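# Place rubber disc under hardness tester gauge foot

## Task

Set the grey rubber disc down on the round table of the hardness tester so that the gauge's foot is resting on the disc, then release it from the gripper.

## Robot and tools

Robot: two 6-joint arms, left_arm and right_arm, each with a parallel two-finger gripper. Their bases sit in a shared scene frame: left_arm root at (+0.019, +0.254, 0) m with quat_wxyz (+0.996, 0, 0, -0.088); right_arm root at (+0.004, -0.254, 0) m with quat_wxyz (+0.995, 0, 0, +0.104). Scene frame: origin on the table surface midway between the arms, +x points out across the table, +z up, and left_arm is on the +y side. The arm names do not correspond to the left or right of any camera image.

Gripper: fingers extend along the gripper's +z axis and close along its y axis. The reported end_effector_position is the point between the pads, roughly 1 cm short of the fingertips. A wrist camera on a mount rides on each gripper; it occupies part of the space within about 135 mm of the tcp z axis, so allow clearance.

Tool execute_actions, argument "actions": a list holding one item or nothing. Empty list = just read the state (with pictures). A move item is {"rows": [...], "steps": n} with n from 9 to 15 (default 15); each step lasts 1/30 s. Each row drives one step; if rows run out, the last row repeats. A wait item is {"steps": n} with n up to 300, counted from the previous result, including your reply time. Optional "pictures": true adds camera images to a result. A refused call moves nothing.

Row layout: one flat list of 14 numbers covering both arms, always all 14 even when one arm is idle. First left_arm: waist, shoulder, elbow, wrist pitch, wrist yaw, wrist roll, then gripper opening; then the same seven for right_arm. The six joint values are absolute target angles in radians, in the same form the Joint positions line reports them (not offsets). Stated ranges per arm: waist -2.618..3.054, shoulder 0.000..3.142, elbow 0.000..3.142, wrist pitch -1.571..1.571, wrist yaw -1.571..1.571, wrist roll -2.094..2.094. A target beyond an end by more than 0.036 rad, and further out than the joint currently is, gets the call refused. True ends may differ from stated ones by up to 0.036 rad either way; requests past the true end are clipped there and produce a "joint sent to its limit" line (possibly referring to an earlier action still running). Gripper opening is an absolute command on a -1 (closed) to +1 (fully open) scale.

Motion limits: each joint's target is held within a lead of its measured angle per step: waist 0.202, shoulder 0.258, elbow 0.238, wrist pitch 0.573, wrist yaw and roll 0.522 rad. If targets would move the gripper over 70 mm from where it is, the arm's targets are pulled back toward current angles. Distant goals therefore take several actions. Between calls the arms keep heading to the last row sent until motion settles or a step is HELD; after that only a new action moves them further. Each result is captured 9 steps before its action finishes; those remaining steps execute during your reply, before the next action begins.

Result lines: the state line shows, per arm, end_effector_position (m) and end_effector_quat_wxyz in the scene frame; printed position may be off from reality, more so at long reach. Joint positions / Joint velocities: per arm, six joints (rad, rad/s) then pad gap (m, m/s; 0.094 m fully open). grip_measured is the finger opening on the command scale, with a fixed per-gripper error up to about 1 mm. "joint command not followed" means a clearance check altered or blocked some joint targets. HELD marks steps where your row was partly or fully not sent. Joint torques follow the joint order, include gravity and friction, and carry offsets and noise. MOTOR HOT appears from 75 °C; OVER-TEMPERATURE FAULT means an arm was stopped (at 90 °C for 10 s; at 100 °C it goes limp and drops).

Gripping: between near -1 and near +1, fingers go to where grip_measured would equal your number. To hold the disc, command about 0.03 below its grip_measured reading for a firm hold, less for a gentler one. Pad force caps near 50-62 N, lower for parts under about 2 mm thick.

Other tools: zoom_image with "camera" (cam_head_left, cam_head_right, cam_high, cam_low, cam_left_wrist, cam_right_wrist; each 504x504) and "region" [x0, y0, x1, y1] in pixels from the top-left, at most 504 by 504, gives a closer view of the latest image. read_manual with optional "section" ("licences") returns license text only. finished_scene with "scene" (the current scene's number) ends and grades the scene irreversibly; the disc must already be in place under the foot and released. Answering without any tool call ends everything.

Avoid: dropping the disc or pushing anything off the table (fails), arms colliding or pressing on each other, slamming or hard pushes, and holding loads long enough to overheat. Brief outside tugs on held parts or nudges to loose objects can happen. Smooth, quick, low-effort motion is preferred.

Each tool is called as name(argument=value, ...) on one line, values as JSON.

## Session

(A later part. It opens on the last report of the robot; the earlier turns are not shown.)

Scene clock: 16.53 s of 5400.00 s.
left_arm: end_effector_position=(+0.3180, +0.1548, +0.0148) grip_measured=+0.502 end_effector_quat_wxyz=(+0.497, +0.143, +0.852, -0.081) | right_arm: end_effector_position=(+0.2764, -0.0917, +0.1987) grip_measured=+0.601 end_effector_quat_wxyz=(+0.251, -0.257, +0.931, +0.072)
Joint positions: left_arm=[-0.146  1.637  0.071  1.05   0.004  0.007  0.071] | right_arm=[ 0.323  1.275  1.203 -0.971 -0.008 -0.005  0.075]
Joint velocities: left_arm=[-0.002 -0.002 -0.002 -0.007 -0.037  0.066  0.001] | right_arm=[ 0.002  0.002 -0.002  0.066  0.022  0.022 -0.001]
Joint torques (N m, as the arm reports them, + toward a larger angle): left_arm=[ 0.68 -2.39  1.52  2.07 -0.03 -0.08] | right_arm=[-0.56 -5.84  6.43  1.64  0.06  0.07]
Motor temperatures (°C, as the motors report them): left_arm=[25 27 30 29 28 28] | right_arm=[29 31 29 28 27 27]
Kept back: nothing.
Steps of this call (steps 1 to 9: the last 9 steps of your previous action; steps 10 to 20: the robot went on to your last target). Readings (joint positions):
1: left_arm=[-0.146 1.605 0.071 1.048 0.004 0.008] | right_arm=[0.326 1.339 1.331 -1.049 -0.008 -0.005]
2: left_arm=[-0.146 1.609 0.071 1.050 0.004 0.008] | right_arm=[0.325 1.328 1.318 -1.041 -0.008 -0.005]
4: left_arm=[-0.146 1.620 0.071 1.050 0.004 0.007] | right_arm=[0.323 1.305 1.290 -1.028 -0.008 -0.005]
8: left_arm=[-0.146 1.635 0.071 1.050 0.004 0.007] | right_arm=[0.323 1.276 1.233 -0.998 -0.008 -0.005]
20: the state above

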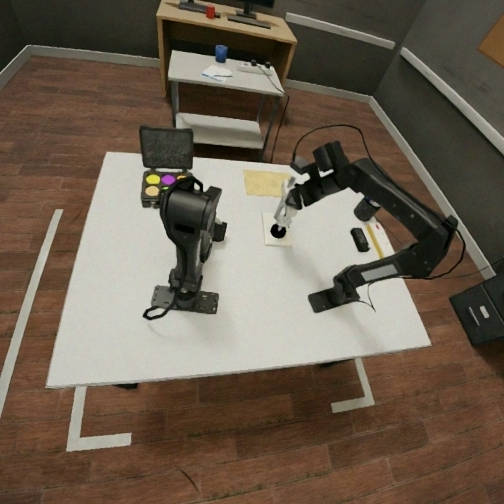

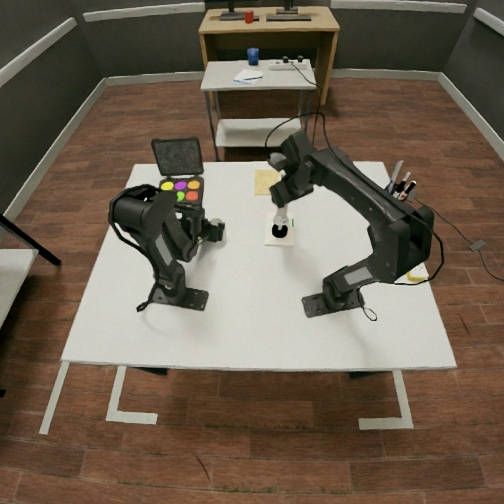

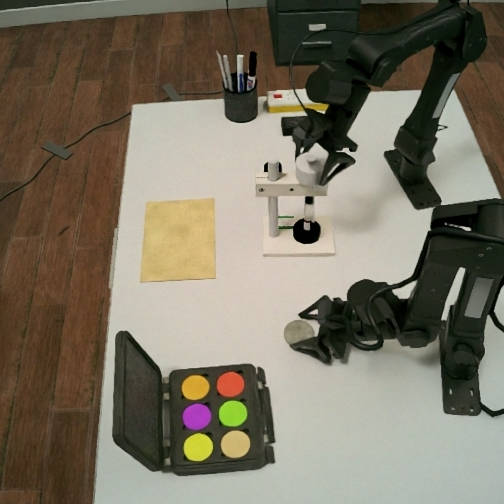

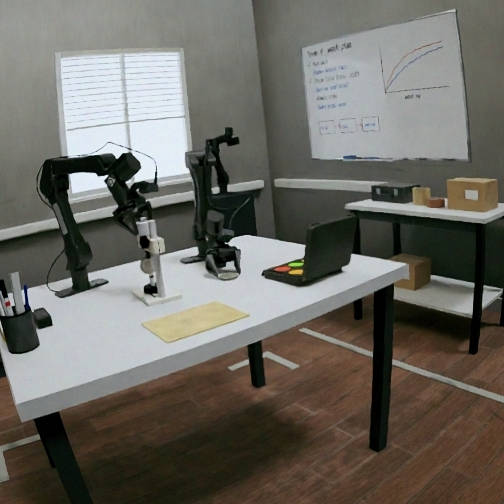

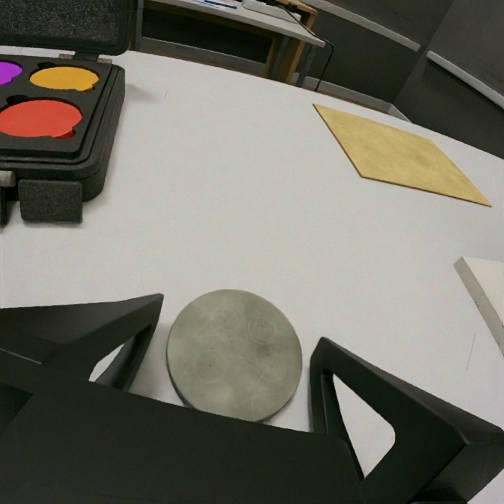

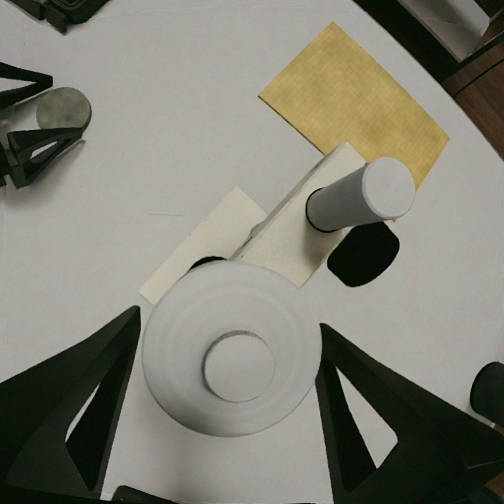

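execute_actions(actions=[{"rows":[[-0.139,1.66,0.052,1.05,0,0,0.5,0.313,1.25,1.203,-0.93,0,0,0.56],[-0.141,1.665,0.052,1.05,0,0,0.5,0.313,1.25,1.203,-0.93,0,0,0.52],[-0.143,1.67,0.052,1.05,0,0,0.5,0.313,1.25,1.203,-0.93,0,0,0.48],[-0.145,1.675,0.052,1.05,0,0,0.5,0.313,1.25,1.203,-0.93,0,0,0.44],[-0.145,1.675,0.052,1.05,0,0,0.5,0.313,1.25,1.203,-0.93,0,0,0.40],[-0.145,1.675,0.052,1.05,0,0,0.46,0.313,1.25,1.203,-0.93,0,0,0.37],[-0.145,1.675,0.052,1.05,0,0,0.42,0.313,1.25,1.203,-0.93,0,0,0.34],[-0.145,1.675,0.052,1.05,0,0,0.38,0.313,1.25,1.203,-0.93,0,0,0.31],[-0.145,1.675,0.052,1.05,0,0,0.34,0.313,1.25,1.203,-0.93,0,0,0.28],[-0.145,1.675,0.052,1.05,0,0,0.30,0.313,1.25,1.203,-0.93,0,0,0.25],[-0.145,1.675,0.052,1.05,0,0,0.26,0.313,1.25,1.203,-0.93,0,0,0.22],[-0.145,1.675,0.052,1.05,0,0,0.22,0.313,1.25,1.203,-0.93,0,0,0.19],[-0.145,1.675,0.052,1.05,0,0,0.18,0.313,1.25,1.203,-0.93,0,0,0.16],[-0.145,1.675,0.052,1.05,0,0,0.14,0.313,1.25,1.203,-0.93,0,0,0.13],[-0.145,1.675,0.052,1.05,0,0,0.10,0.313,1.25,1.203,-0.93,0,0,0.10]]}])

execute_actions(actions=[{"steps":16}], pictures=true)

Scene clock: 17.57 s of 5400.00 s.
left_arm: end_effector_position=(+0.3167, +0.1552, +0.0104) grip_measured=+0.475 end_effector_quat_wxyz=(+0.491, +0.143, +0.855, -0.080) | right_arm: end_effector_position=(+0.2780, -0.0907, +0.1998) grip_measured=+0.386 end_effector_quat_wxyz=(+0.255, -0.256, +0.930, +0.073)
Joint positions: left_arm=[-0.146  1.656  0.071  1.056  0.004  0.008  0.069] | right_arm=[ 0.323  1.275  1.203 -0.962 -0.008 -0.005  0.065]
Joint velocities: left_arm=[-0.002  0.037  0.007  0.007 -0.095 -0.007 -0.026] | right_arm=[ 0.002  0.012 -0.007 -0.007  0.022  0.022 -0.028]
Joint torques (N m, as the arm reports them, + toward a larger angle): left_arm=[ 0.04 -2.31  1.29  1.91 -0.01 -0.1 ] | right_arm=[-0.79 -5.84  6.44  1.64  0.06  0.06]
Motor temperatures (°C, as the motors report them): left_arm=[25 27 30 29 28 28] | right_arm=[29 31 30 28 27 27]
Steps of this call (steps 1 to 25: the robot went on to your last target; steps 26 to 31: the first 6 steps of this action). Readings (joint positions):
26: left_arm=[-0.146 1.637 0.071 1.050 0.004 0.007] | right_arm=[0.323 1.275 1.203 -0.967 -0.008 -0.005]
27: left_arm=[-0.146 1.638 0.071 1.051 0.004 0.007] | right_arm=[0.323 1.275 1.203 -0.966 -0.008 -0.005]
29: left_arm=[-0.146 1.648 0.071 1.052 0.004 0.007] | right_arm=[0.323 1.275 1.203 -0.964 -0.008 -0.005]
31: the state above

Scene clock: 18.10 s of 5400.00 s.
left_arm: end_effector_position=(+0.3168, +0.1553, +0.0104) grip_measured=+0.238 end_effector_quat_wxyz=(+0.491, +0.143, +0.855, -0.080) | right_arm: end_effector_position=(+0.2777, -0.0896, +0.2000) grip_measured=+0.224 end_effector_quat_wxyz=(+0.255, -0.257, +0.929, +0.076)
Joint positions: left_arm=[-0.146  1.657  0.071  1.057  0.004  0.007  0.058] | right_arm=[ 0.323  1.275  1.203 -0.961 -0.014 -0.005  0.057]
Joint velocities: left_arm=[ 0.002 -0.012  0.007 -0.007 -0.007  0.066  0.002] | right_arm=[-0.002 -0.022  0.012 -0.066 -0.007 -0.051 -0.   ]
Joint torques (N m, as the arm reports them, + toward a larger angle): left_arm=[ 0.07 -2.24  1.41  1.99 -0.02 -0.07] | right_arm=[-0.78 -5.84  6.37  1.62  0.11  0.09]
Motor temperatures (°C, as the motors report them): left_arm=[25 27 30 29 28 28] | right_arm=[29 31 30 28 28 27]
Kept back: nothing.
Steps of this call (steps 1 to 9: the last 9 steps of your previous action; steps 10 to 15: the robot went on to your last target; step 16: nothing new was sent). Readings (joint positions):
1: left_arm=[-0.146 1.656 0.071 1.057 0.004 0.008] | right_arm=[0.323 1.275 1.203 -0.962 -0.008 -0.005]
2: left_arm=[-0.146 1.656 0.071 1.057 0.004 0.008] | right_arm=[0.323 1.275 1.203 -0.961 -0.008 -0.005]
4: left_arm=[-0.146 1.657 0.071 1.057 0.004 0.008] | right_arm=[0.323 1.275 1.203 -0.961 -0.012 -0.005]
8: left_arm=[-0.146 1.657 0.071 1.057 0.004 0.007] | right_arm=[0.323 1.275 1.203 -0.961 -0.014 -0.005]
16: the state above
All arms were judged still, so your last target was given up. Only a new action makes them travel on or press farther. Fingers that are still opening or closing keep moving.

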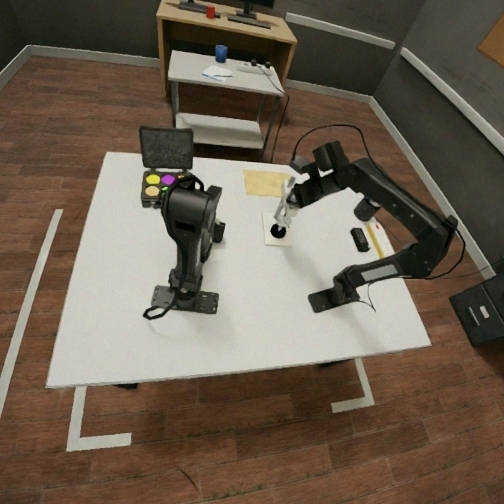

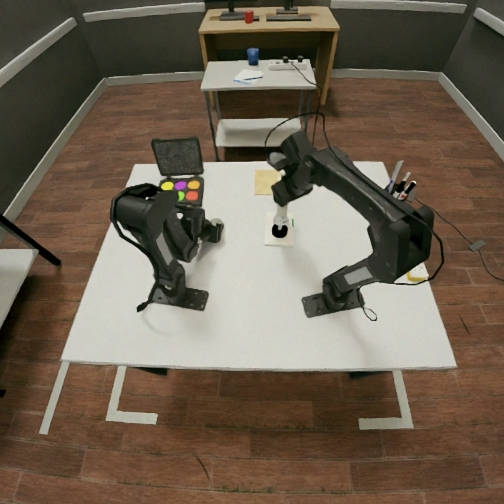

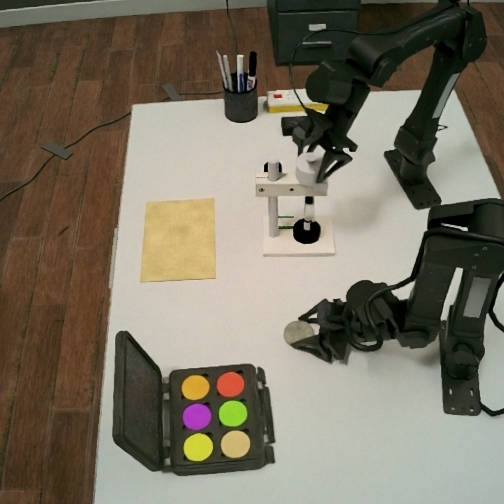

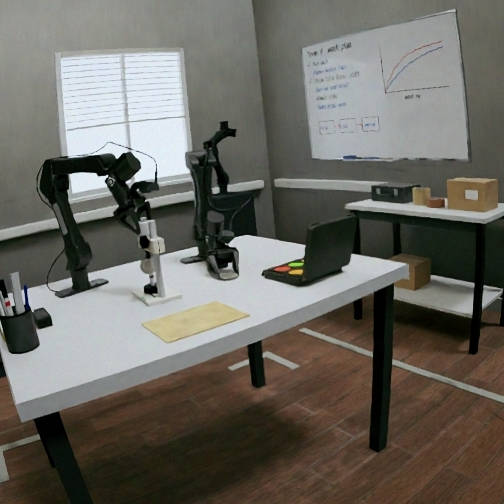

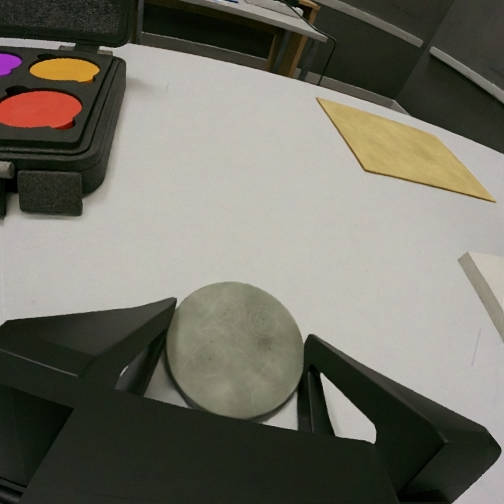

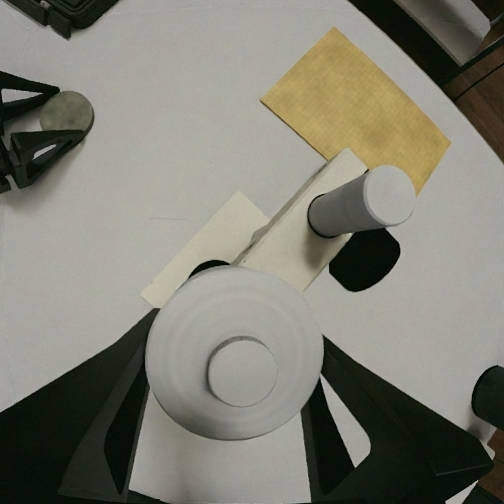

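execute_actions(actions=[{"rows":[[-0.145,1.65,0.07,1.05,0,0,0.19,0.323,1.25,1.213,-0.93,0,0,0.17],[-0.145,1.63,0.085,1.04,0,0,0.19,0.323,1.25,1.223,-0.93,0,0,0.17],[-0.145,1.61,0.095,1.01,0,0,0.19,0.323,1.25,1.233,-0.93,0,0,0.17],[-0.145,1.585,0.105,0.97,0,0,0.19,0.323,1.248,1.243,-0.93,0,0,0.17],[-0.145,1.56,0.115,0.93,0,0,0.19,0.323,1.246,1.253,-0.93,0,0,0.17],[-0.15,1.535,0.125,0.89,0,0,0.19,0.323,1.244,1.263,-0.93,0,0,0.17],[-0.16,1.51,0.135,0.85,0,0,0.19,0.323,1.242,1.271,-0.93,0,0,0.17],[-0.18,1.485,0.145,0.81,0,0,0.19,0.323,1.24,1.279,-0.93,0,0,0.17],[-0.20,1.46,0.155,0.77,0,0,0.19,0.323,1.24,1.287,-0.932,0,0,0.17],[-0.225,1.435,0.165,0.73,0,0,0.19,0.323,1.24,1.295,-0.934,0,0,0.17],[-0.25,1.41,0.175,0.70,0,0,0.19,0.323,1.24,1.303,-0.936,0,0,0.17],[-0.28,1.385,0.185,0.67,0,0,0.19,0.323,1.24,1.311,-0.938,0,0,0.17],[-0.31,1.365,0.193,0.645,0,0,0.19,0.323,1.24,1.319,-0.94,0,0,0.17],[-0.34,1.345,0.20,0.63,0,0,0.19,0.323,1.24,1.327,-0.94,0,0,0.17],[-0.37,1.335,0.205,0.62,0,0,0.19,0.323,1.24,1.335,-0.94,0,0,0.17]]}])

execute_actions(actions=[{"rows":[[-0.40,1.335,0.205,0.62,0,0,0.19,0.323,1.24,1.335,-0.94,0,0,0.17],[-0.43,1.335,0.205,0.62,0,0,0.19,0.323,1.24,1.335,-0.94,0,0,0.17],[-0.46,1.335,0.205,0.62,0,0,0.19,0.323,1.24,1.335,-0.94,0,0,0.17],[-0.49,1.335,0.205,0.62,0,0,0.19,0.323,1.24,1.335,-0.94,0,0,0.17],[-0.52,1.335,0.205,0.62,0,0,0.19,0.323,1.24,1.335,-0.94,0,0,0.17],[-0.55,1.335,0.205,0.62,0,0,0.19,0.323,1.24,1.335,-0.94,0,0,0.17],[-0.58,1.335,0.205,0.62,0,0,0.19,0.323,1.24,1.335,-0.94,0,0,0.17],[-0.61,1.335,0.205,0.62,0,0,0.19,0.323,1.24,1.335,-0.94,0,0,0.17],[-0.64,1.335,0.205,0.62,0,0,0.19,0.323,1.24,1.335,-0.94,0,0,0.17],[-0.67,1.335,0.205,0.62,0,0,0.19,0.323,1.24,1.335,-0.94,0,0,0.17],[-0.70,1.335,0.205,0.62,0,0,0.19,0.323,1.24,1.335,-0.94,0,0,0.17],[-0.72,1.335,0.205,0.62,0,0,0.19,0.323,1.24,1.335,-0.94,0,0,0.17],[-0.74,1.335,0.205,0.62,0,0,0.19,0.323,1.24,1.335,-0.94,0,0,0.17],[-0.75,1.335,0.205,0.62,0,0,0.19,0.323,1.24,1.335,-0.94,0,0,0.17],[-0.758,1.335,0.205,0.62,0,0,0.19,0.323,1.24,1.335,-0.94,0,0,0.17]]}])

execute_actions(actions=[{"steps":16}], pictures=true)

zoom_image(camera="cam_low", region=[110, 190, 260, 310])

zoom_image(camera="cam_high", region=[240, 130, 420, 310])

Scene clock: 22.33 s of 5400.00 s.
left_arm: end_effector_position=(+0.3174, +0.1551, +0.0155) grip_measured=+0.238 end_effector_quat_wxyz=(+0.491, +0.143, +0.855, -0.080) | right_arm: end_effector_position=(+0.2780, -0.0895, +0.2008) grip_measured=+0.224 end_effector_quat_wxyz=(+0.256, -0.257, +0.929, +0.076)
Joint positions: left_arm=[-0.146  1.598  0.078  0.991  0.004  0.007  0.058] | right_arm=[ 0.323  1.275  1.205 -0.961 -0.014 -0.005  0.057]
Joint velocities: left_arm=[-0.007 -0.676  0.212 -0.784  0.037 -0.037  0.   ] | right_arm=[-0.007 -0.017  0.076 -0.11  -0.022 -0.037 -0.001]
Joint torques (N m, as the arm reports them, + toward a larger angle): left_arm=[-0.31 -4.98  5.68  2.26 -0.01 -0.07] | right_arm=[-0.08 -6.47 10.42  1.7   0.13  0.07]
Motor temperatures (°C, as the motors report them): left_arm=[25 27 29 30 28 28] | right_arm=[29 31 30 29 28 27]
Steps of this call (steps 1 to 90: nothing new was sent; then 1.03 s passed at rest; steps 91 to 96: the first 6 steps of this action). Readings (joint positions):
91: left_arm=[-0.146 1.657 0.071 1.057 0.004 0.007] | right_arm=[0.323 1.275 1.203 -0.961 -0.014 -0.005]
92: left_arm=[-0.146 1.656 0.071 1.057 0.004 0.007] | right_arm=[0.323 1.275 1.203 -0.961 -0.014 -0.005]
94: left_arm=[-0.146 1.638 0.071 1.037 0.004 0.007] | right_arm=[0.323 1.275 1.203 -0.961 -0.014 -0.005]
96: the state above

Scene clock: 22.83 s of 5400.00 s.
left_arm: end_effector_position=(+0.2805, +0.0489, +0.0555) grip_measured=+0.238 end_effector_quat_wxyz=(+0.483, +0.285, +0.811, -0.166) | right_arm: end_effector_position=(+0.2782, -0.0894, +0.2161) grip_measured=+0.224 end_effector_quat_wxyz=(+0.262, -0.256, +0.927, +0.078)
Joint positions: left_arm=[-0.494  1.352  0.184  0.669 -0.001  0.007  0.058] | right_arm=[ 0.323  1.275  1.26  -1.002 -0.014 -0.005  0.057]
Joint velocities: left_arm=[-0.857 -0.002 -0.007 -0.286  0.051 -0.095 -0.001] | right_arm=[-0.012 -0.002 -0.012 -0.051  0.022  0.007  0.   ]
Joint torques (N m, as the arm reports them, + toward a larger angle): left_arm=[-0.2  -4.15  6.4   1.96  0.05 -0.11] | right_arm=[-0.03 -6.62 11.91  1.98  0.11  0.07]
Motor temperatures (°C, as the motors report them): left_arm=[25 27 30 30 28 28] | right_arm=[29 31 30 29 28 27]
Steps of this call (steps 1 to 9: the last 9 steps of your previous action; steps 10 to 15: the first 6 steps of this action). Readings (joint positions):
10: left_arm=[-0.343 1.365 0.177 0.720 -0.002 0.007] | right_arm=[0.323 1.275 1.248 -0.993 -0.014 -0.005]
11: left_arm=[-0.373 1.357 0.181 0.708 -0.002 0.007] | right_arm=[0.323 1.275 1.254 -0.997 -0.014 -0.005]
13: left_arm=[-0.434 1.352 0.184 0.689 -0.001 0.007] | right_arm=[0.323 1.275 1.259 -1.001 -0.014 -0.005]
15: the state above

Scene clock: 23.37 s of 5400.00 s.
left_arm: end_effector_position=(+0.2171, -0.0075, +0.0481) grip_measured=+0.238 end_effector_quat_wxyz=(+0.444, +0.391, +0.776, -0.221) | right_arm: end_effector_position=(+0.2782, -0.0894, +0.2161) grip_measured=+0.224 end_effector_quat_wxyz=(+0.262, -0.256, +0.927, +0.078)
Joint positions: left_arm=[-0.749  1.352  0.184  0.635  0.002  0.007  0.058] | right_arm=[ 0.323  1.275  1.26  -1.002 -0.014 -0.005  0.057]
Joint velocities: left_arm=[-0.007  0.002 -0.002 -0.066  0.051 -0.051 -0.   ] | right_arm=[ 0.002  0.012  0.007 -0.022  0.022 -0.037 -0.   ]
Joint torques (N m, as the arm reports them, + toward a larger angle): left_arm=[-0.68 -4.14  6.24  1.91  0.   -0.07] | right_arm=[ 0.   -6.67 11.96  1.98  0.12  0.07]
Motor temperatures (°C, as the motors report them): left_arm=[25 27 30 30 28 28] | right_arm=[29 31 30 29 28 27]
Kept back: nothing.
Steps of this call (steps 1 to 9: the last 9 steps of your previous action; steps 10 to 16: the robot went on to your last target). Readings (joint positions):
1: left_arm=[-0.524 1.352 0.184 0.661 -0.001 0.007] | right_arm=[0.323 1.275 1.260 -1.002 -0.014 -0.005]
2: left_arm=[-0.554 1.352 0.184 0.655 -0.001 0.007] | right_arm=[0.323 1.275 1.260 -1.002 -0.014 -0.005]
4: left_arm=[-0.614 1.352 0.184 0.647 -0.000 0.007] | right_arm=[0.323 1.275 1.260 -1.002 -0.014 -0.005]
8: left_arm=[-0.718 1.352 0.184 0.639 0.001 0.007] | right_arm=[0.323 1.275 1.260 -1.002 -0.014 -0.005]
16: the state above

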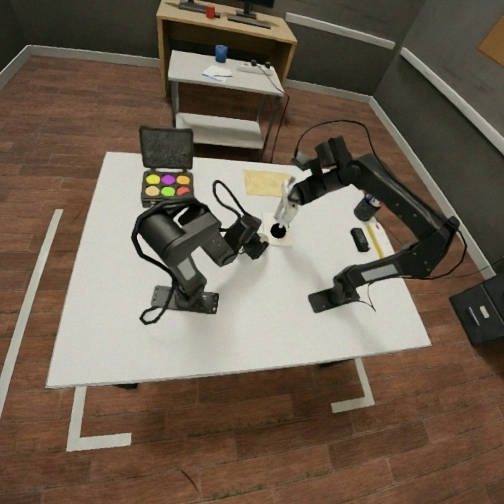

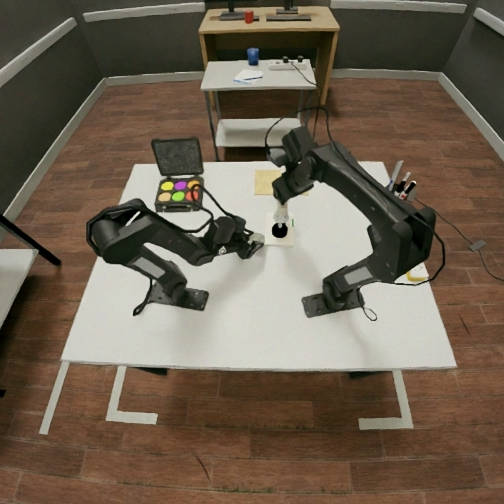

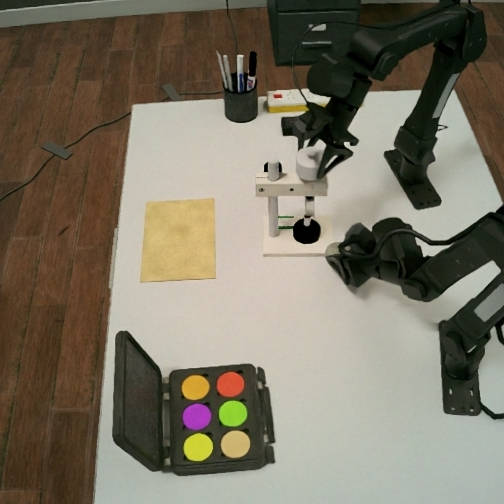

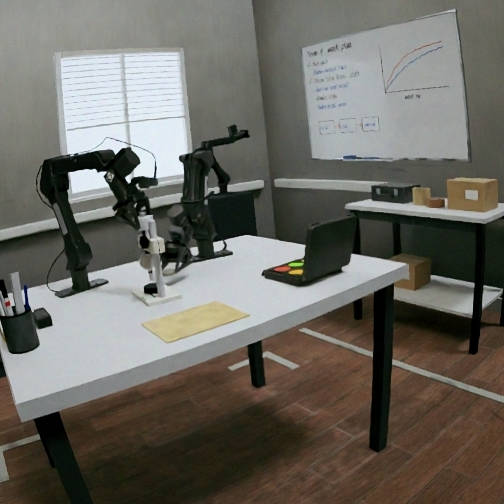

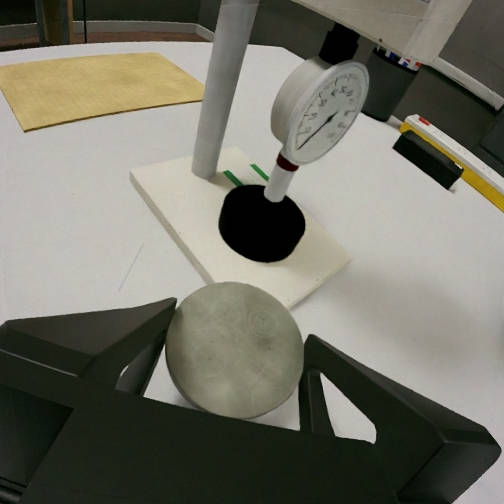

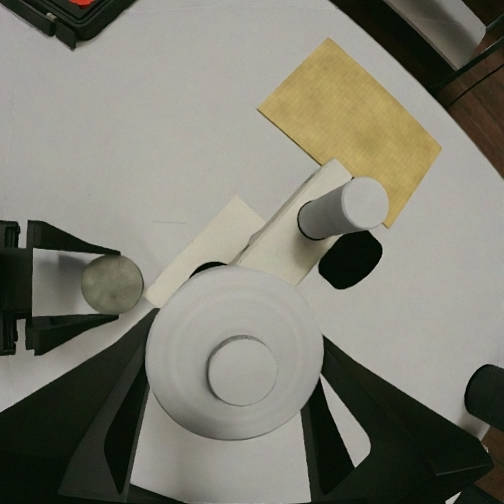

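Region (110, 190, 260, 310) of cam_low's 504x504 image, scaled by 3.360, with more detail than that image has; it fills the top 403 rows of this view, and the rest is white.

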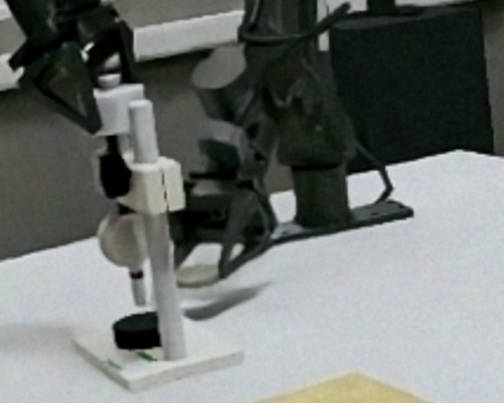

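Region (240, 130, 420, 310) of cam_high's 504x504 image, scaled by 2.800, with more detail than that image has.

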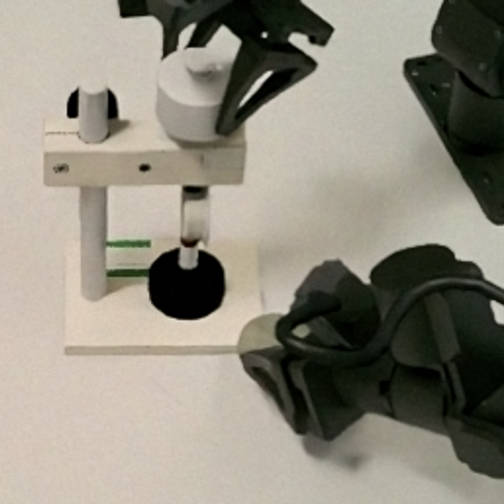

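execute_actions(actions=[{"rows":[[-0.758,1.36,0.21,0.64,0,0,0.19,0.323,1.24,1.337,-0.94,0,0,0.17],[-0.758,1.38,0.22,0.65,0,0,0.19,0.323,1.24,1.339,-0.94,0,0,0.17],[-0.758,1.40,0.232,0.66,0,0,0.19,0.323,1.24,1.341,-0.94,0,0,0.17],[-0.758,1.42,0.244,0.67,0,0,0.19,0.323,1.24,1.343,-0.94,0,0,0.17],[-0.758,1.44,0.256,0.68,0,0,0.19,0.323,1.24,1.345,-0.94,0,0,0.17],[-0.758,1.46,0.268,0.69,0,0,0.19,0.323,1.24,1.347,-0.94,0,0,0.17],[-0.758,1.48,0.28,0.70,0,0,0.19,0.323,1.24,1.349,-0.94,0,0,0.17],[-0.758,1.50,0.292,0.71,0,0,0.19,0.323,1.24,1.351,-0.94,0,0,0.17],[-0.758,1.52,0.304,0.72,0,0,0.19,0.323,1.24,1.351,-0.94,0,0,0.17],[-0.758,1.54,0.316,0.727,0,0,0.19,0.323,1.24,1.351,-0.94,0,0,0.17],[-0.758,1.56,0.328,0.733,0,0,0.19,0.323,1.24,1.351,-0.94,0,0,0.17],[-0.758,1.58,0.34,0.738,0,0,0.19,0.323,1.24,1.351,-0.94,0,0,0.17],[-0.758,1.595,0.35,0.738,0,0,0.19,0.323,1.24,1.351,-0.94,0,0,0.17],[-0.758,1.607,0.358,0.738,0,0,0.19,0.323,1.24,1.351,-0.94,0,0,0.17],[-0.758,1.617,0.363,0.738,0,0,0.19,0.323,1.24,1.351,-0.94,0,0,0.17]]}])

execute_actions(actions=[{"steps":18}], pictures=true)

zoom_image(camera="cam_low", region=[120, 220, 210, 310])

Scene clock: 24.40 s of 5400.00 s.
left_arm: end_effector_position=(+0.2224, -0.0145, +0.0444) grip_measured=+0.238 end_effector_quat_wxyz=(+0.439, +0.392, +0.778, -0.218) | right_arm: end_effector_position=(+0.2782, -0.0894, +0.2167) grip_measured=+0.224 end_effector_quat_wxyz=(+0.263, -0.256, +0.927, +0.078)
Joint positions: left_arm=[-0.749  1.414  0.218  0.652  0.002  0.007  0.058] | right_arm=[ 0.323  1.275  1.262 -1.003 -0.014 -0.005  0.057]
Joint velocities: left_arm=[-0.002  0.598  0.359  0.139 -0.022  0.007 -0.002] | right_arm=[-0.002  0.007  0.037 -0.051  0.037  0.022 -0.001]
Joint torques (N m, as the arm reports them, + toward a larger angle): left_arm=[-0.69 -2.29  6.71  2.15 -0.02 -0.07] | right_arm=[ 0.   -6.76 12.39  2.02  0.12  0.07]
Motor temperatures (°C, as the motors report them): left_arm=[25 27 30 30 28 28] | right_arm=[29 31 31 29 28 27]
Steps of this call (steps 1 to 15: the robot went on to your last target; steps 16 to 25: nothing new was sent; steps 26 to 31: the first 6 steps of this action). Readings (joint positions):
26: left_arm=[-0.749 1.352 0.184 0.634 0.002 0.007] | right_arm=[0.323 1.275 1.260 -1.002 -0.014 -0.005]
27: left_arm=[-0.749 1.354 0.184 0.636 0.002 0.007] | right_arm=[0.323 1.275 1.260 -1.002 -0.014 -0.005]
29: left_arm=[-0.749 1.375 0.195 0.641 0.002 0.007] | right_arm=[0.323 1.275 1.260 -1.002 -0.014 -0.005]
31: the state above

Scene clock: 25.00 s of 5400.00 s.
left_arm: end_effector_position=(+0.2423, -0.0410, +0.0355) grip_measured=+0.238 end_effector_quat_wxyz=(+0.437, +0.393, +0.780, -0.217) | right_arm: end_effector_position=(+0.2782, -0.0894, +0.2195) grip_measured=+0.224 end_effector_quat_wxyz=(+0.264, -0.257, +0.927, +0.078)
Joint positions: left_arm=[-0.749  1.606  0.332  0.723  0.002  0.007  0.058] | right_arm=[ 0.323  1.275  1.272 -1.011 -0.014 -0.005  0.057]
Joint velocities: left_arm=[-0.002 -0.012 -0.002  0.037 -0.066  0.007 -0.001] | right_arm=[ 0.012  0.017 -0.002  0.037  0.022  0.081  0.001]
Joint torques (N m, as the arm reports them, + toward a larger angle): left_arm=[-0.7  -3.87  6.52  2.2  -0.01 -0.06] | right_arm=[ 0.01 -6.65 12.2   2.08  0.12  0.07]
Motor temperatures (°C, as the motors report them): left_arm=[25 27 30 30 28 28] | right_arm=[29 31 31 29 28 27]
Kept back: nothing.
Steps of this call (steps 1 to 9: the last 9 steps of your previous action; steps 10 to 18: the robot went on to your last target). Readings (joint positions):
1: left_arm=[-0.749 1.435 0.231 0.659 0.002 0.007] | right_arm=[0.323 1.275 1.264 -1.004 -0.014 -0.005]
2: left_arm=[-0.749 1.455 0.244 0.666 0.002 0.007] | right_arm=[0.323 1.275 1.266 -1.006 -0.014 -0.005]
4: left_arm=[-0.749 1.495 0.269 0.684 0.002 0.007] | right_arm=[0.323 1.275 1.270 -1.009 -0.014 -0.005]
8: left_arm=[-0.749 1.571 0.317 0.713 0.002 0.007] | right_arm=[0.323 1.275 1.272 -1.010 -0.014 -0.005]
18: the state above

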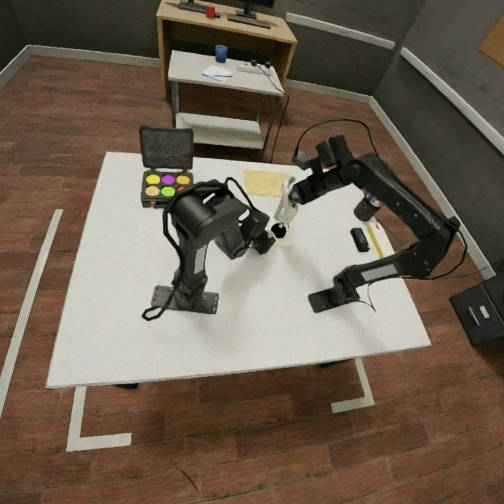

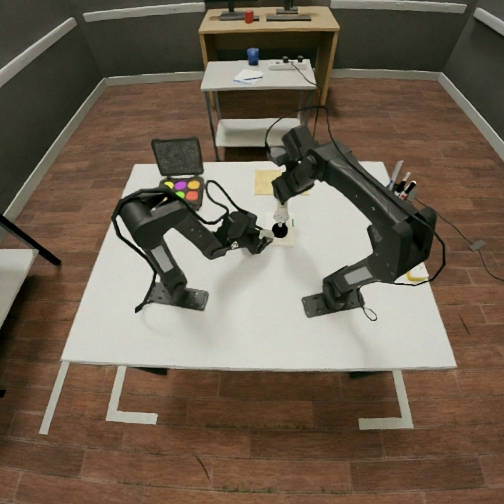

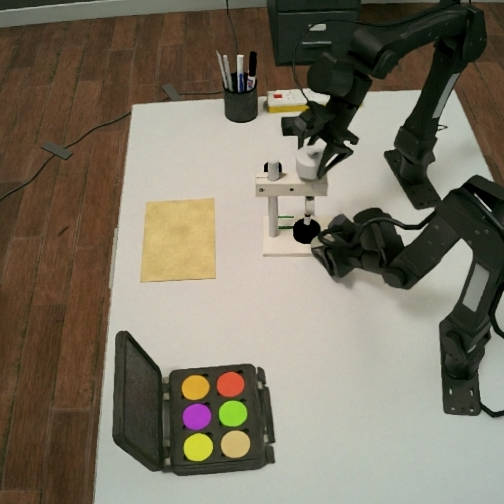

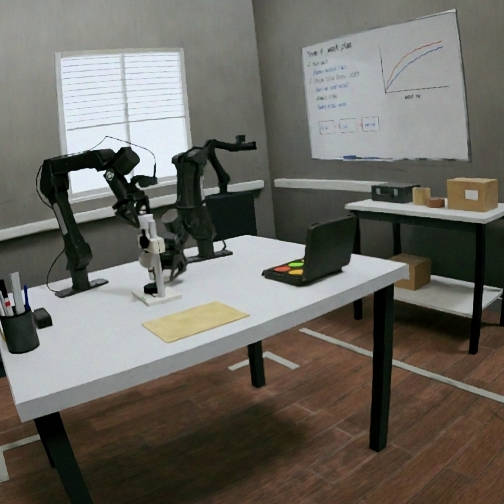

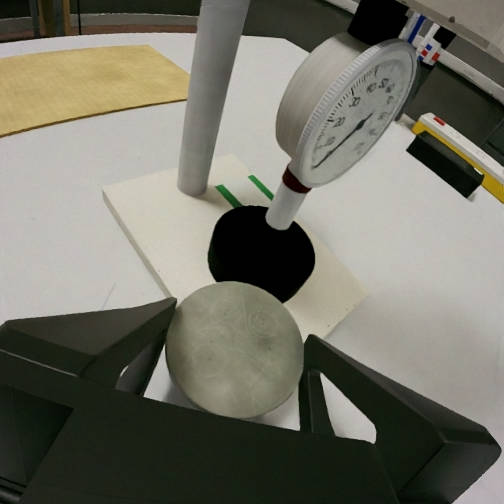

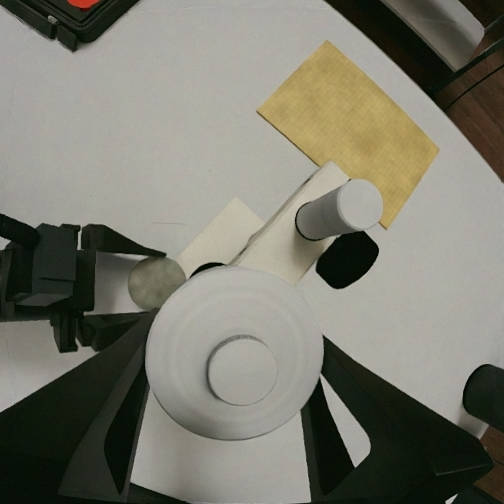

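Region (120, 220, 210, 310) of cam_low's 504x504 image, scaled by 5.600, with more detail than that image has.

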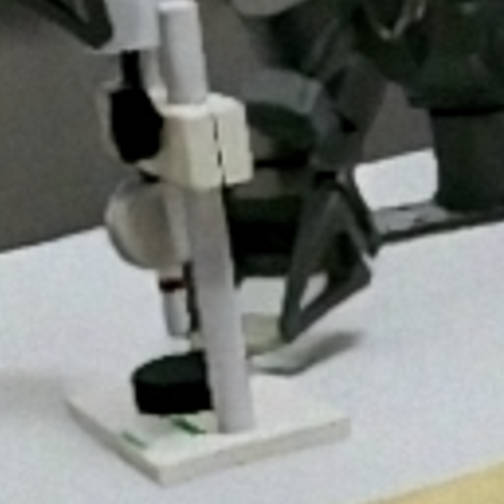

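execute_actions(actions=[{"rows":[[-0.758,1.617,0.37,0.738,0,0,0.19,0.323,1.24,1.351,-0.94,0,0,0.17],[-0.758,1.617,0.377,0.738,0,0,0.19,0.323,1.24,1.351,-0.94,0,0,0.17],[-0.758,1.617,0.384,0.735,0,0,0.19,0.323,1.24,1.351,-0.94,0,0,0.17],[-0.758,1.617,0.387,0.73,0,0,0.19,0.323,1.24,1.351,-0.94,0,0,0.17],[-0.758,1.624,0.392,0.725,0,0,0.19,0.323,1.24,1.351,-0.94,0,0,0.17],[-0.758,1.631,0.40,0.72,0,0,0.19,0.323,1.24,1.351,-0.94,0,0,0.17],[-0.758,1.638,0.408,0.715,0,0,0.19,0.323,1.24,1.351,-0.94,0,0,0.17],[-0.758,1.645,0.416,0.71,0,0,0.19,0.323,1.24,1.351,-0.94,0,0,0.17],[-0.758,1.652,0.424,0.71,0,0,0.19,0.323,1.24,1.351,-0.94,0,0,0.17],[-0.758,1.659,0.432,0.71,0,0,0.19,0.323,1.24,1.351,-0.94,0,0,0.17],[-0.758,1.666,0.44,0.71,0,0,0.19,0.323,1.24,1.351,-0.94,0,0,0.17],[-0.758,1.673,0.448,0.71,0,0,0.19,0.323,1.24,1.351,-0.94,0,0,0.17],[-0.758,1.68,0.456,0.71,0,0,0.19,0.323,1.24,1.351,-0.94,0,0,0.17],[-0.758,1.687,0.464,0.71,0,0,0.19,0.323,1.24,1.351,-0.94,0,0,0.17],[-0.758,1.694,0.471,0.71,0,0,0.19,0.323,1.24,1.351,-0.94,0,0,0.17]]}])

execute_actions(actions=[{"steps":17}], pictures=true)

zoom_image(camera="cam_low", region=[120, 220, 210, 310])

zoom_image(camera="cam_head_right", region=[220, 160, 320, 260])

Scene clock: 26.50 s of 5400.00 s.
left_arm: end_effector_position=(+0.2429, -0.0417, +0.0349) grip_measured=+0.238 end_effector_quat_wxyz=(+0.434, +0.393, +0.781, -0.216) | right_arm: end_effector_position=(+0.2782, -0.0894, +0.2195) grip_measured=+0.224 end_effector_quat_wxyz=(+0.264, -0.257, +0.927, +0.078)
Joint positions: left_arm=[-0.749  1.606  0.341  0.705  0.002  0.007  0.058] | right_arm=[ 0.323  1.275  1.272 -1.011 -0.014 -0.005  0.057]
Joint velocities: left_arm=[-0.002 -0.007  0.085 -0.154 -0.051  0.007  0.001] | right_arm=[-0.007  0.017 -0.017 -0.007 -0.037 -0.022  0.   ]
Joint torques (N m, as the arm reports them, + toward a larger angle): left_arm=[-0.64 -2.99  8.24  2.43 -0.03 -0.07] | right_arm=[ 0.01 -6.65 12.21  2.08  0.13  0.08]
Motor temperatures (°C, as the motors report them): left_arm=[25 27 30 30 28 28] | right_arm=[29 31 32 29 28 27]
Steps of this call (steps 1 to 15: the robot went on to your last target; steps 16 to 39: nothing new was sent; steps 40 to 45: the first 6 steps of this action). Readings (joint positions):
40: left_arm=[-0.749 1.606 0.332 0.723 0.002 0.007] | right_arm=[0.323 1.275 1.272 -1.011 -0.014 -0.005]
41: left_arm=[-0.749 1.606 0.334 0.722 0.002 0.007] | right_arm=[0.323 1.275 1.272 -1.011 -0.014 -0.005]
43: left_arm=[-0.749 1.606 0.337 0.714 0.002 0.007] | right_arm=[0.323 1.275 1.272 -1.011 -0.014 -0.005]
45: the state above

Scene clock: 27.07 s of 5400.00 s.
left_arm: end_effector_position=(+0.2518, -0.0549, +0.0336) grip_measured=+0.238 end_effector_quat_wxyz=(+0.429, +0.396, +0.783, -0.215) | right_arm: end_effector_position=(+0.2844, -0.1025, +0.2189) grip_measured=+0.224 end_effector_quat_wxyz=(+0.266, -0.221, +0.936, +0.063)
Joint positions: left_arm=[-0.749  1.661  0.409  0.681  0.007  0.007  0.058] | right_arm=[ 0.298  1.275  1.272 -1.016  0.022  0.035  0.057]
Joint velocities: left_arm=[-0.002 -0.017 -0.002  0.066 -0.037 -0.022 -0.   ] | right_arm=[ 0.007  0.012 -0.007  0.022 -0.007  0.081 -0.   ]
Joint torques (N m, as the arm reports them, + toward a larger angle): left_arm=[-0.69 -2.85  8.86  2.34 -0.05 -0.07] | right_arm=[ 1.99 -6.64 12.21  2.12 -0.29 -0.43]
Motor temperatures (°C, as the motors report them): left_arm=[25 28 31 30 28 28] | right_arm=[29 31 32 29 28 27]
Kept back: nothing.
Steps of this call (steps 1 to 9: the last 9 steps of your previous action; steps 10 to 17: the robot went on to your last target). Readings (joint positions):
1: left_arm=[-0.749 1.607 0.344 0.700 0.002 0.007] | right_arm=[0.323 1.275 1.272 -1.011 -0.014 -0.005]
2: left_arm=[-0.749 1.609 0.347 0.696 0.002 0.007] | right_arm=[0.323 1.275 1.272 -1.011 -0.014 -0.006]
4: left_arm=[-0.749 1.617 0.357 0.690 0.004 0.007] | right_arm=[0.322 1.275 1.272 -1.011 -0.007 -0.004]
8: left_arm=[-0.749 1.640 0.385 0.684 0.006 0.007] | right_arm=[0.309 1.275 1.272 -1.013 0.006 0.011]
17: the state above

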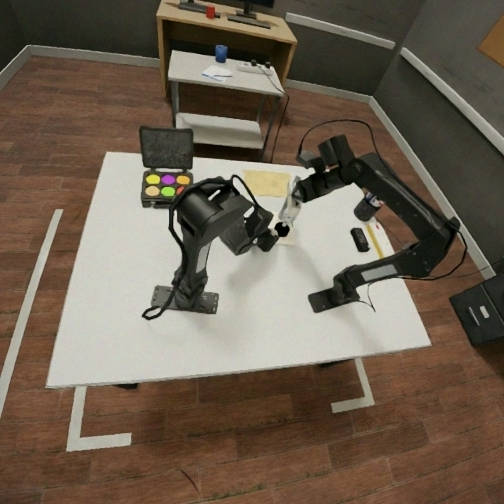

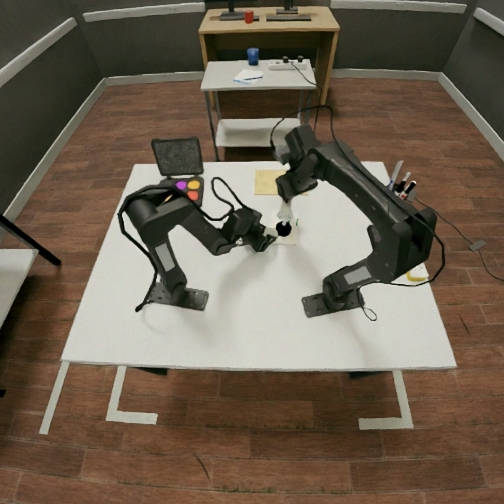

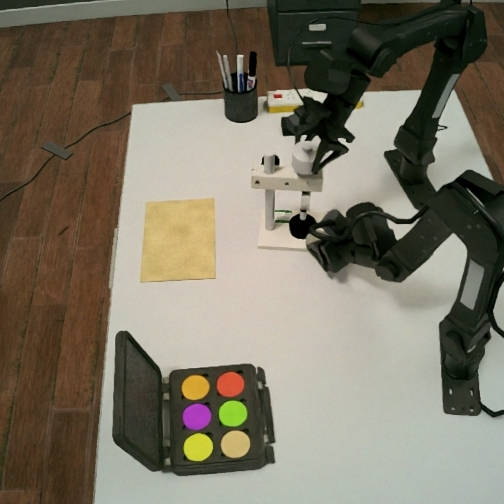

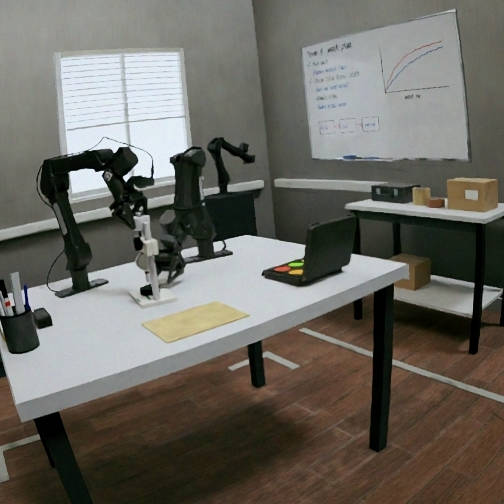

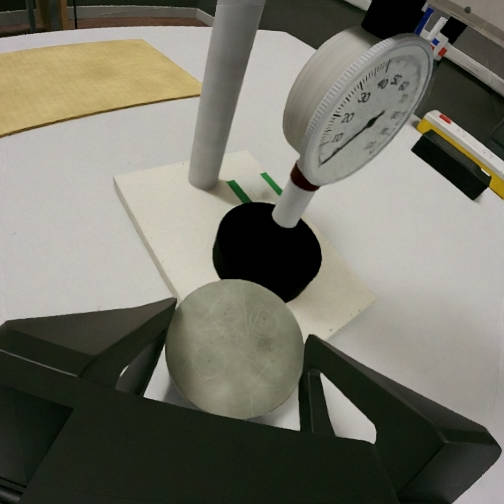

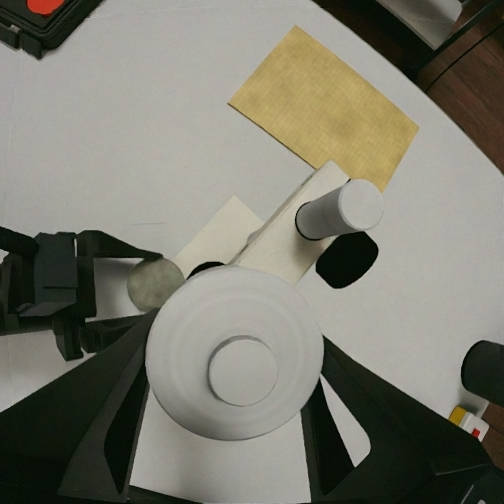

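Region (120, 220, 210, 310) of cam_low's 504x504 image, scaled by 5.600, with more detail than that image has.

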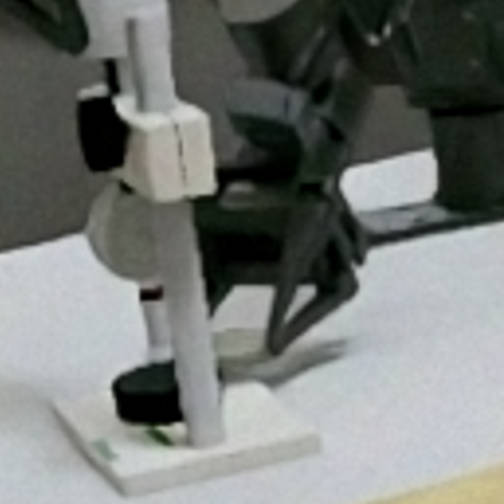

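Region (220, 160, 320, 260) of cam_head_right's 504x504 image, scaled by 5.040, with more detail than that image has.

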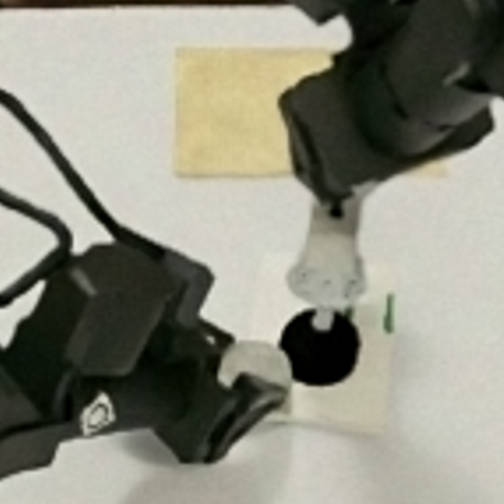

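execute_actions(actions=[{"rows":[[-0.758,1.67,0.44,0.69,0,0,0.19,0.315,1.24,1.351,-0.94,0.01,0.01,0.17],[-0.758,1.655,0.415,0.685,0,0,0.19,0.305,1.24,1.351,-0.94,0.02,0.02,0.17],[-0.758,1.645,0.395,0.685,0,0,0.19,0.298,1.24,1.351,-0.94,0.022,0.035,0.17],[-0.758,1.635,0.385,0.685,0,0,0.19,0.298,1.24,1.351,-0.94,0.022,0.035,0.17],[-0.758,1.625,0.375,0.685,0,0,0.19,0.298,1.24,1.351,-0.94,0.022,0.035,0.17],[-0.758,1.615,0.365,0.685,0,0,0.19,0.298,1.24,1.351,-0.94,0.022,0.035,0.17],[-0.76,1.605,0.355,0.69,0,0,0.19,0.298,1.24,1.351,-0.94,0.022,0.035,0.17],[-0.762,1.595,0.345,0.70,0,0,0.19,0.298,1.24,1.351,-0.94,0.022,0.035,0.17],[-0.764,1.585,0.337,0.71,0,0,0.19,0.298,1.24,1.351,-0.94,0.022,0.035,0.17],[-0.766,1.578,0.33,0.72,0,0,0.19,0.298,1.24,1.351,-0.94,0.022,0.035,0.17],[-0.766,1.572,0.328,0.73,0,0,0.19,0.298,1.24,1.351,-0.94,0.022,0.035,0.17]],"steps":12}])

execute_actions(actions=[{"steps":20}])

Scene clock: 27.93 s of 5400.00 s.
left_arm: end_effector_position=(+0.2513, -0.0542, +0.0332) grip_measured=+0.238 end_effector_quat_wxyz=(+0.428, +0.396, +0.784, -0.215) | right_arm: end_effector_position=(+0.2848, -0.1032, +0.2189) grip_measured=+0.224 end_effector_quat_wxyz=(+0.265, -0.219, +0.937, +0.063)
Joint positions: left_arm=[-0.749  1.659  0.406  0.681  0.007  0.007  0.058] | right_arm=[ 0.295  1.275  1.272 -1.016  0.021  0.037  0.057]
Joint velocities: left_arm=[ 0.007 -0.095 -0.046 -0.051 -0.037 -0.066 -0.001] | right_arm=[-0.022  0.002  0.012 -0.081 -0.037  0.081  0.   ]
Joint torques (N m, as the arm reports them, + toward a larger angle): left_arm=[-0.69 -6.03  3.8   1.99 -0.03 -0.05] | right_arm=[ 0.36 -6.66 12.17  2.12  0.05 -0.02]
Motor temperatures (°C, as the motors report them): left_arm=[25 28 31 30 28 28] | right_arm=[29 31 33 29 28 27]
Steps of this call (steps 1 to 15: the robot went on to your last target; steps 16 to 23: nothing new was sent; steps 24 to 26: the first 3 steps of this action). Readings (joint positions):
24: left_arm=[-0.749 1.661 0.409 0.680 0.007 0.007] | right_arm=[0.298 1.275 1.272 -1.016 0.022 0.036]
25: left_arm=[-0.749 1.661 0.409 0.680 0.007 0.007] | right_arm=[0.296 1.275 1.272 -1.016 0.022 0.037]
26: the state above

Scene clock: 28.60 s of 5400.00 s.
left_arm: end_effector_position=(+0.2429, -0.0477, +0.0447) grip_measured=+0.238 end_effector_quat_wxyz=(+0.445, +0.394, +0.772, -0.225) | right_arm: end_effector_position=(+0.2848, -0.1031, +0.2189) grip_measured=+0.224 end_effector_quat_wxyz=(+0.265, -0.218, +0.937, +0.064)
Joint positions: left_arm=[-0.757  1.593  0.346  0.721  0.007  0.007  0.058] | right_arm=[ 0.294  1.275  1.272 -1.016  0.02   0.038  0.057]
Joint velocities: left_arm=[-0.012 -0.002  0.002 -0.007 -0.007 -0.022 -0.   ] | right_arm=[-0.007 -0.007  0.012 -0.007 -0.066 -0.022 -0.001]
Joint torques (N m, as the arm reports them, + toward a larger angle): left_arm=[-0.73 -6.41  3.05  2.12 -0.05 -0.07] | right_arm=[ 0.28 -6.64 12.2   2.12 -0.01 -0.03]
Motor temperatures (°C, as the motors report them): left_arm=[25 28 31 30 28 28] | right_arm=[29 31 33 29 28 27]
Kept back: nothing.
Steps of this call (steps 1 to 9: the last 9 steps of your previous action; steps 10 to 20: the robot went on to your last target). Readings (joint positions):
1: left_arm=[-0.749 1.658 0.406 0.681 0.007 0.007] | right_arm=[0.294 1.275 1.272 -1.016 0.020 0.038]
2: left_arm=[-0.749 1.656 0.404 0.681 0.007 0.007] | right_arm=[0.294 1.275 1.272 -1.016 0.020 0.038]
4: left_arm=[-0.749 1.643 0.392 0.681 0.007 0.007] | right_arm=[0.294 1.275 1.272 -1.016 0.020 0.038]
8: left_arm=[-0.754 1.605 0.354 0.694 0.007 0.007] | right_arm=[0.294 1.275 1.272 -1.016 0.020 0.038]
20: the state above


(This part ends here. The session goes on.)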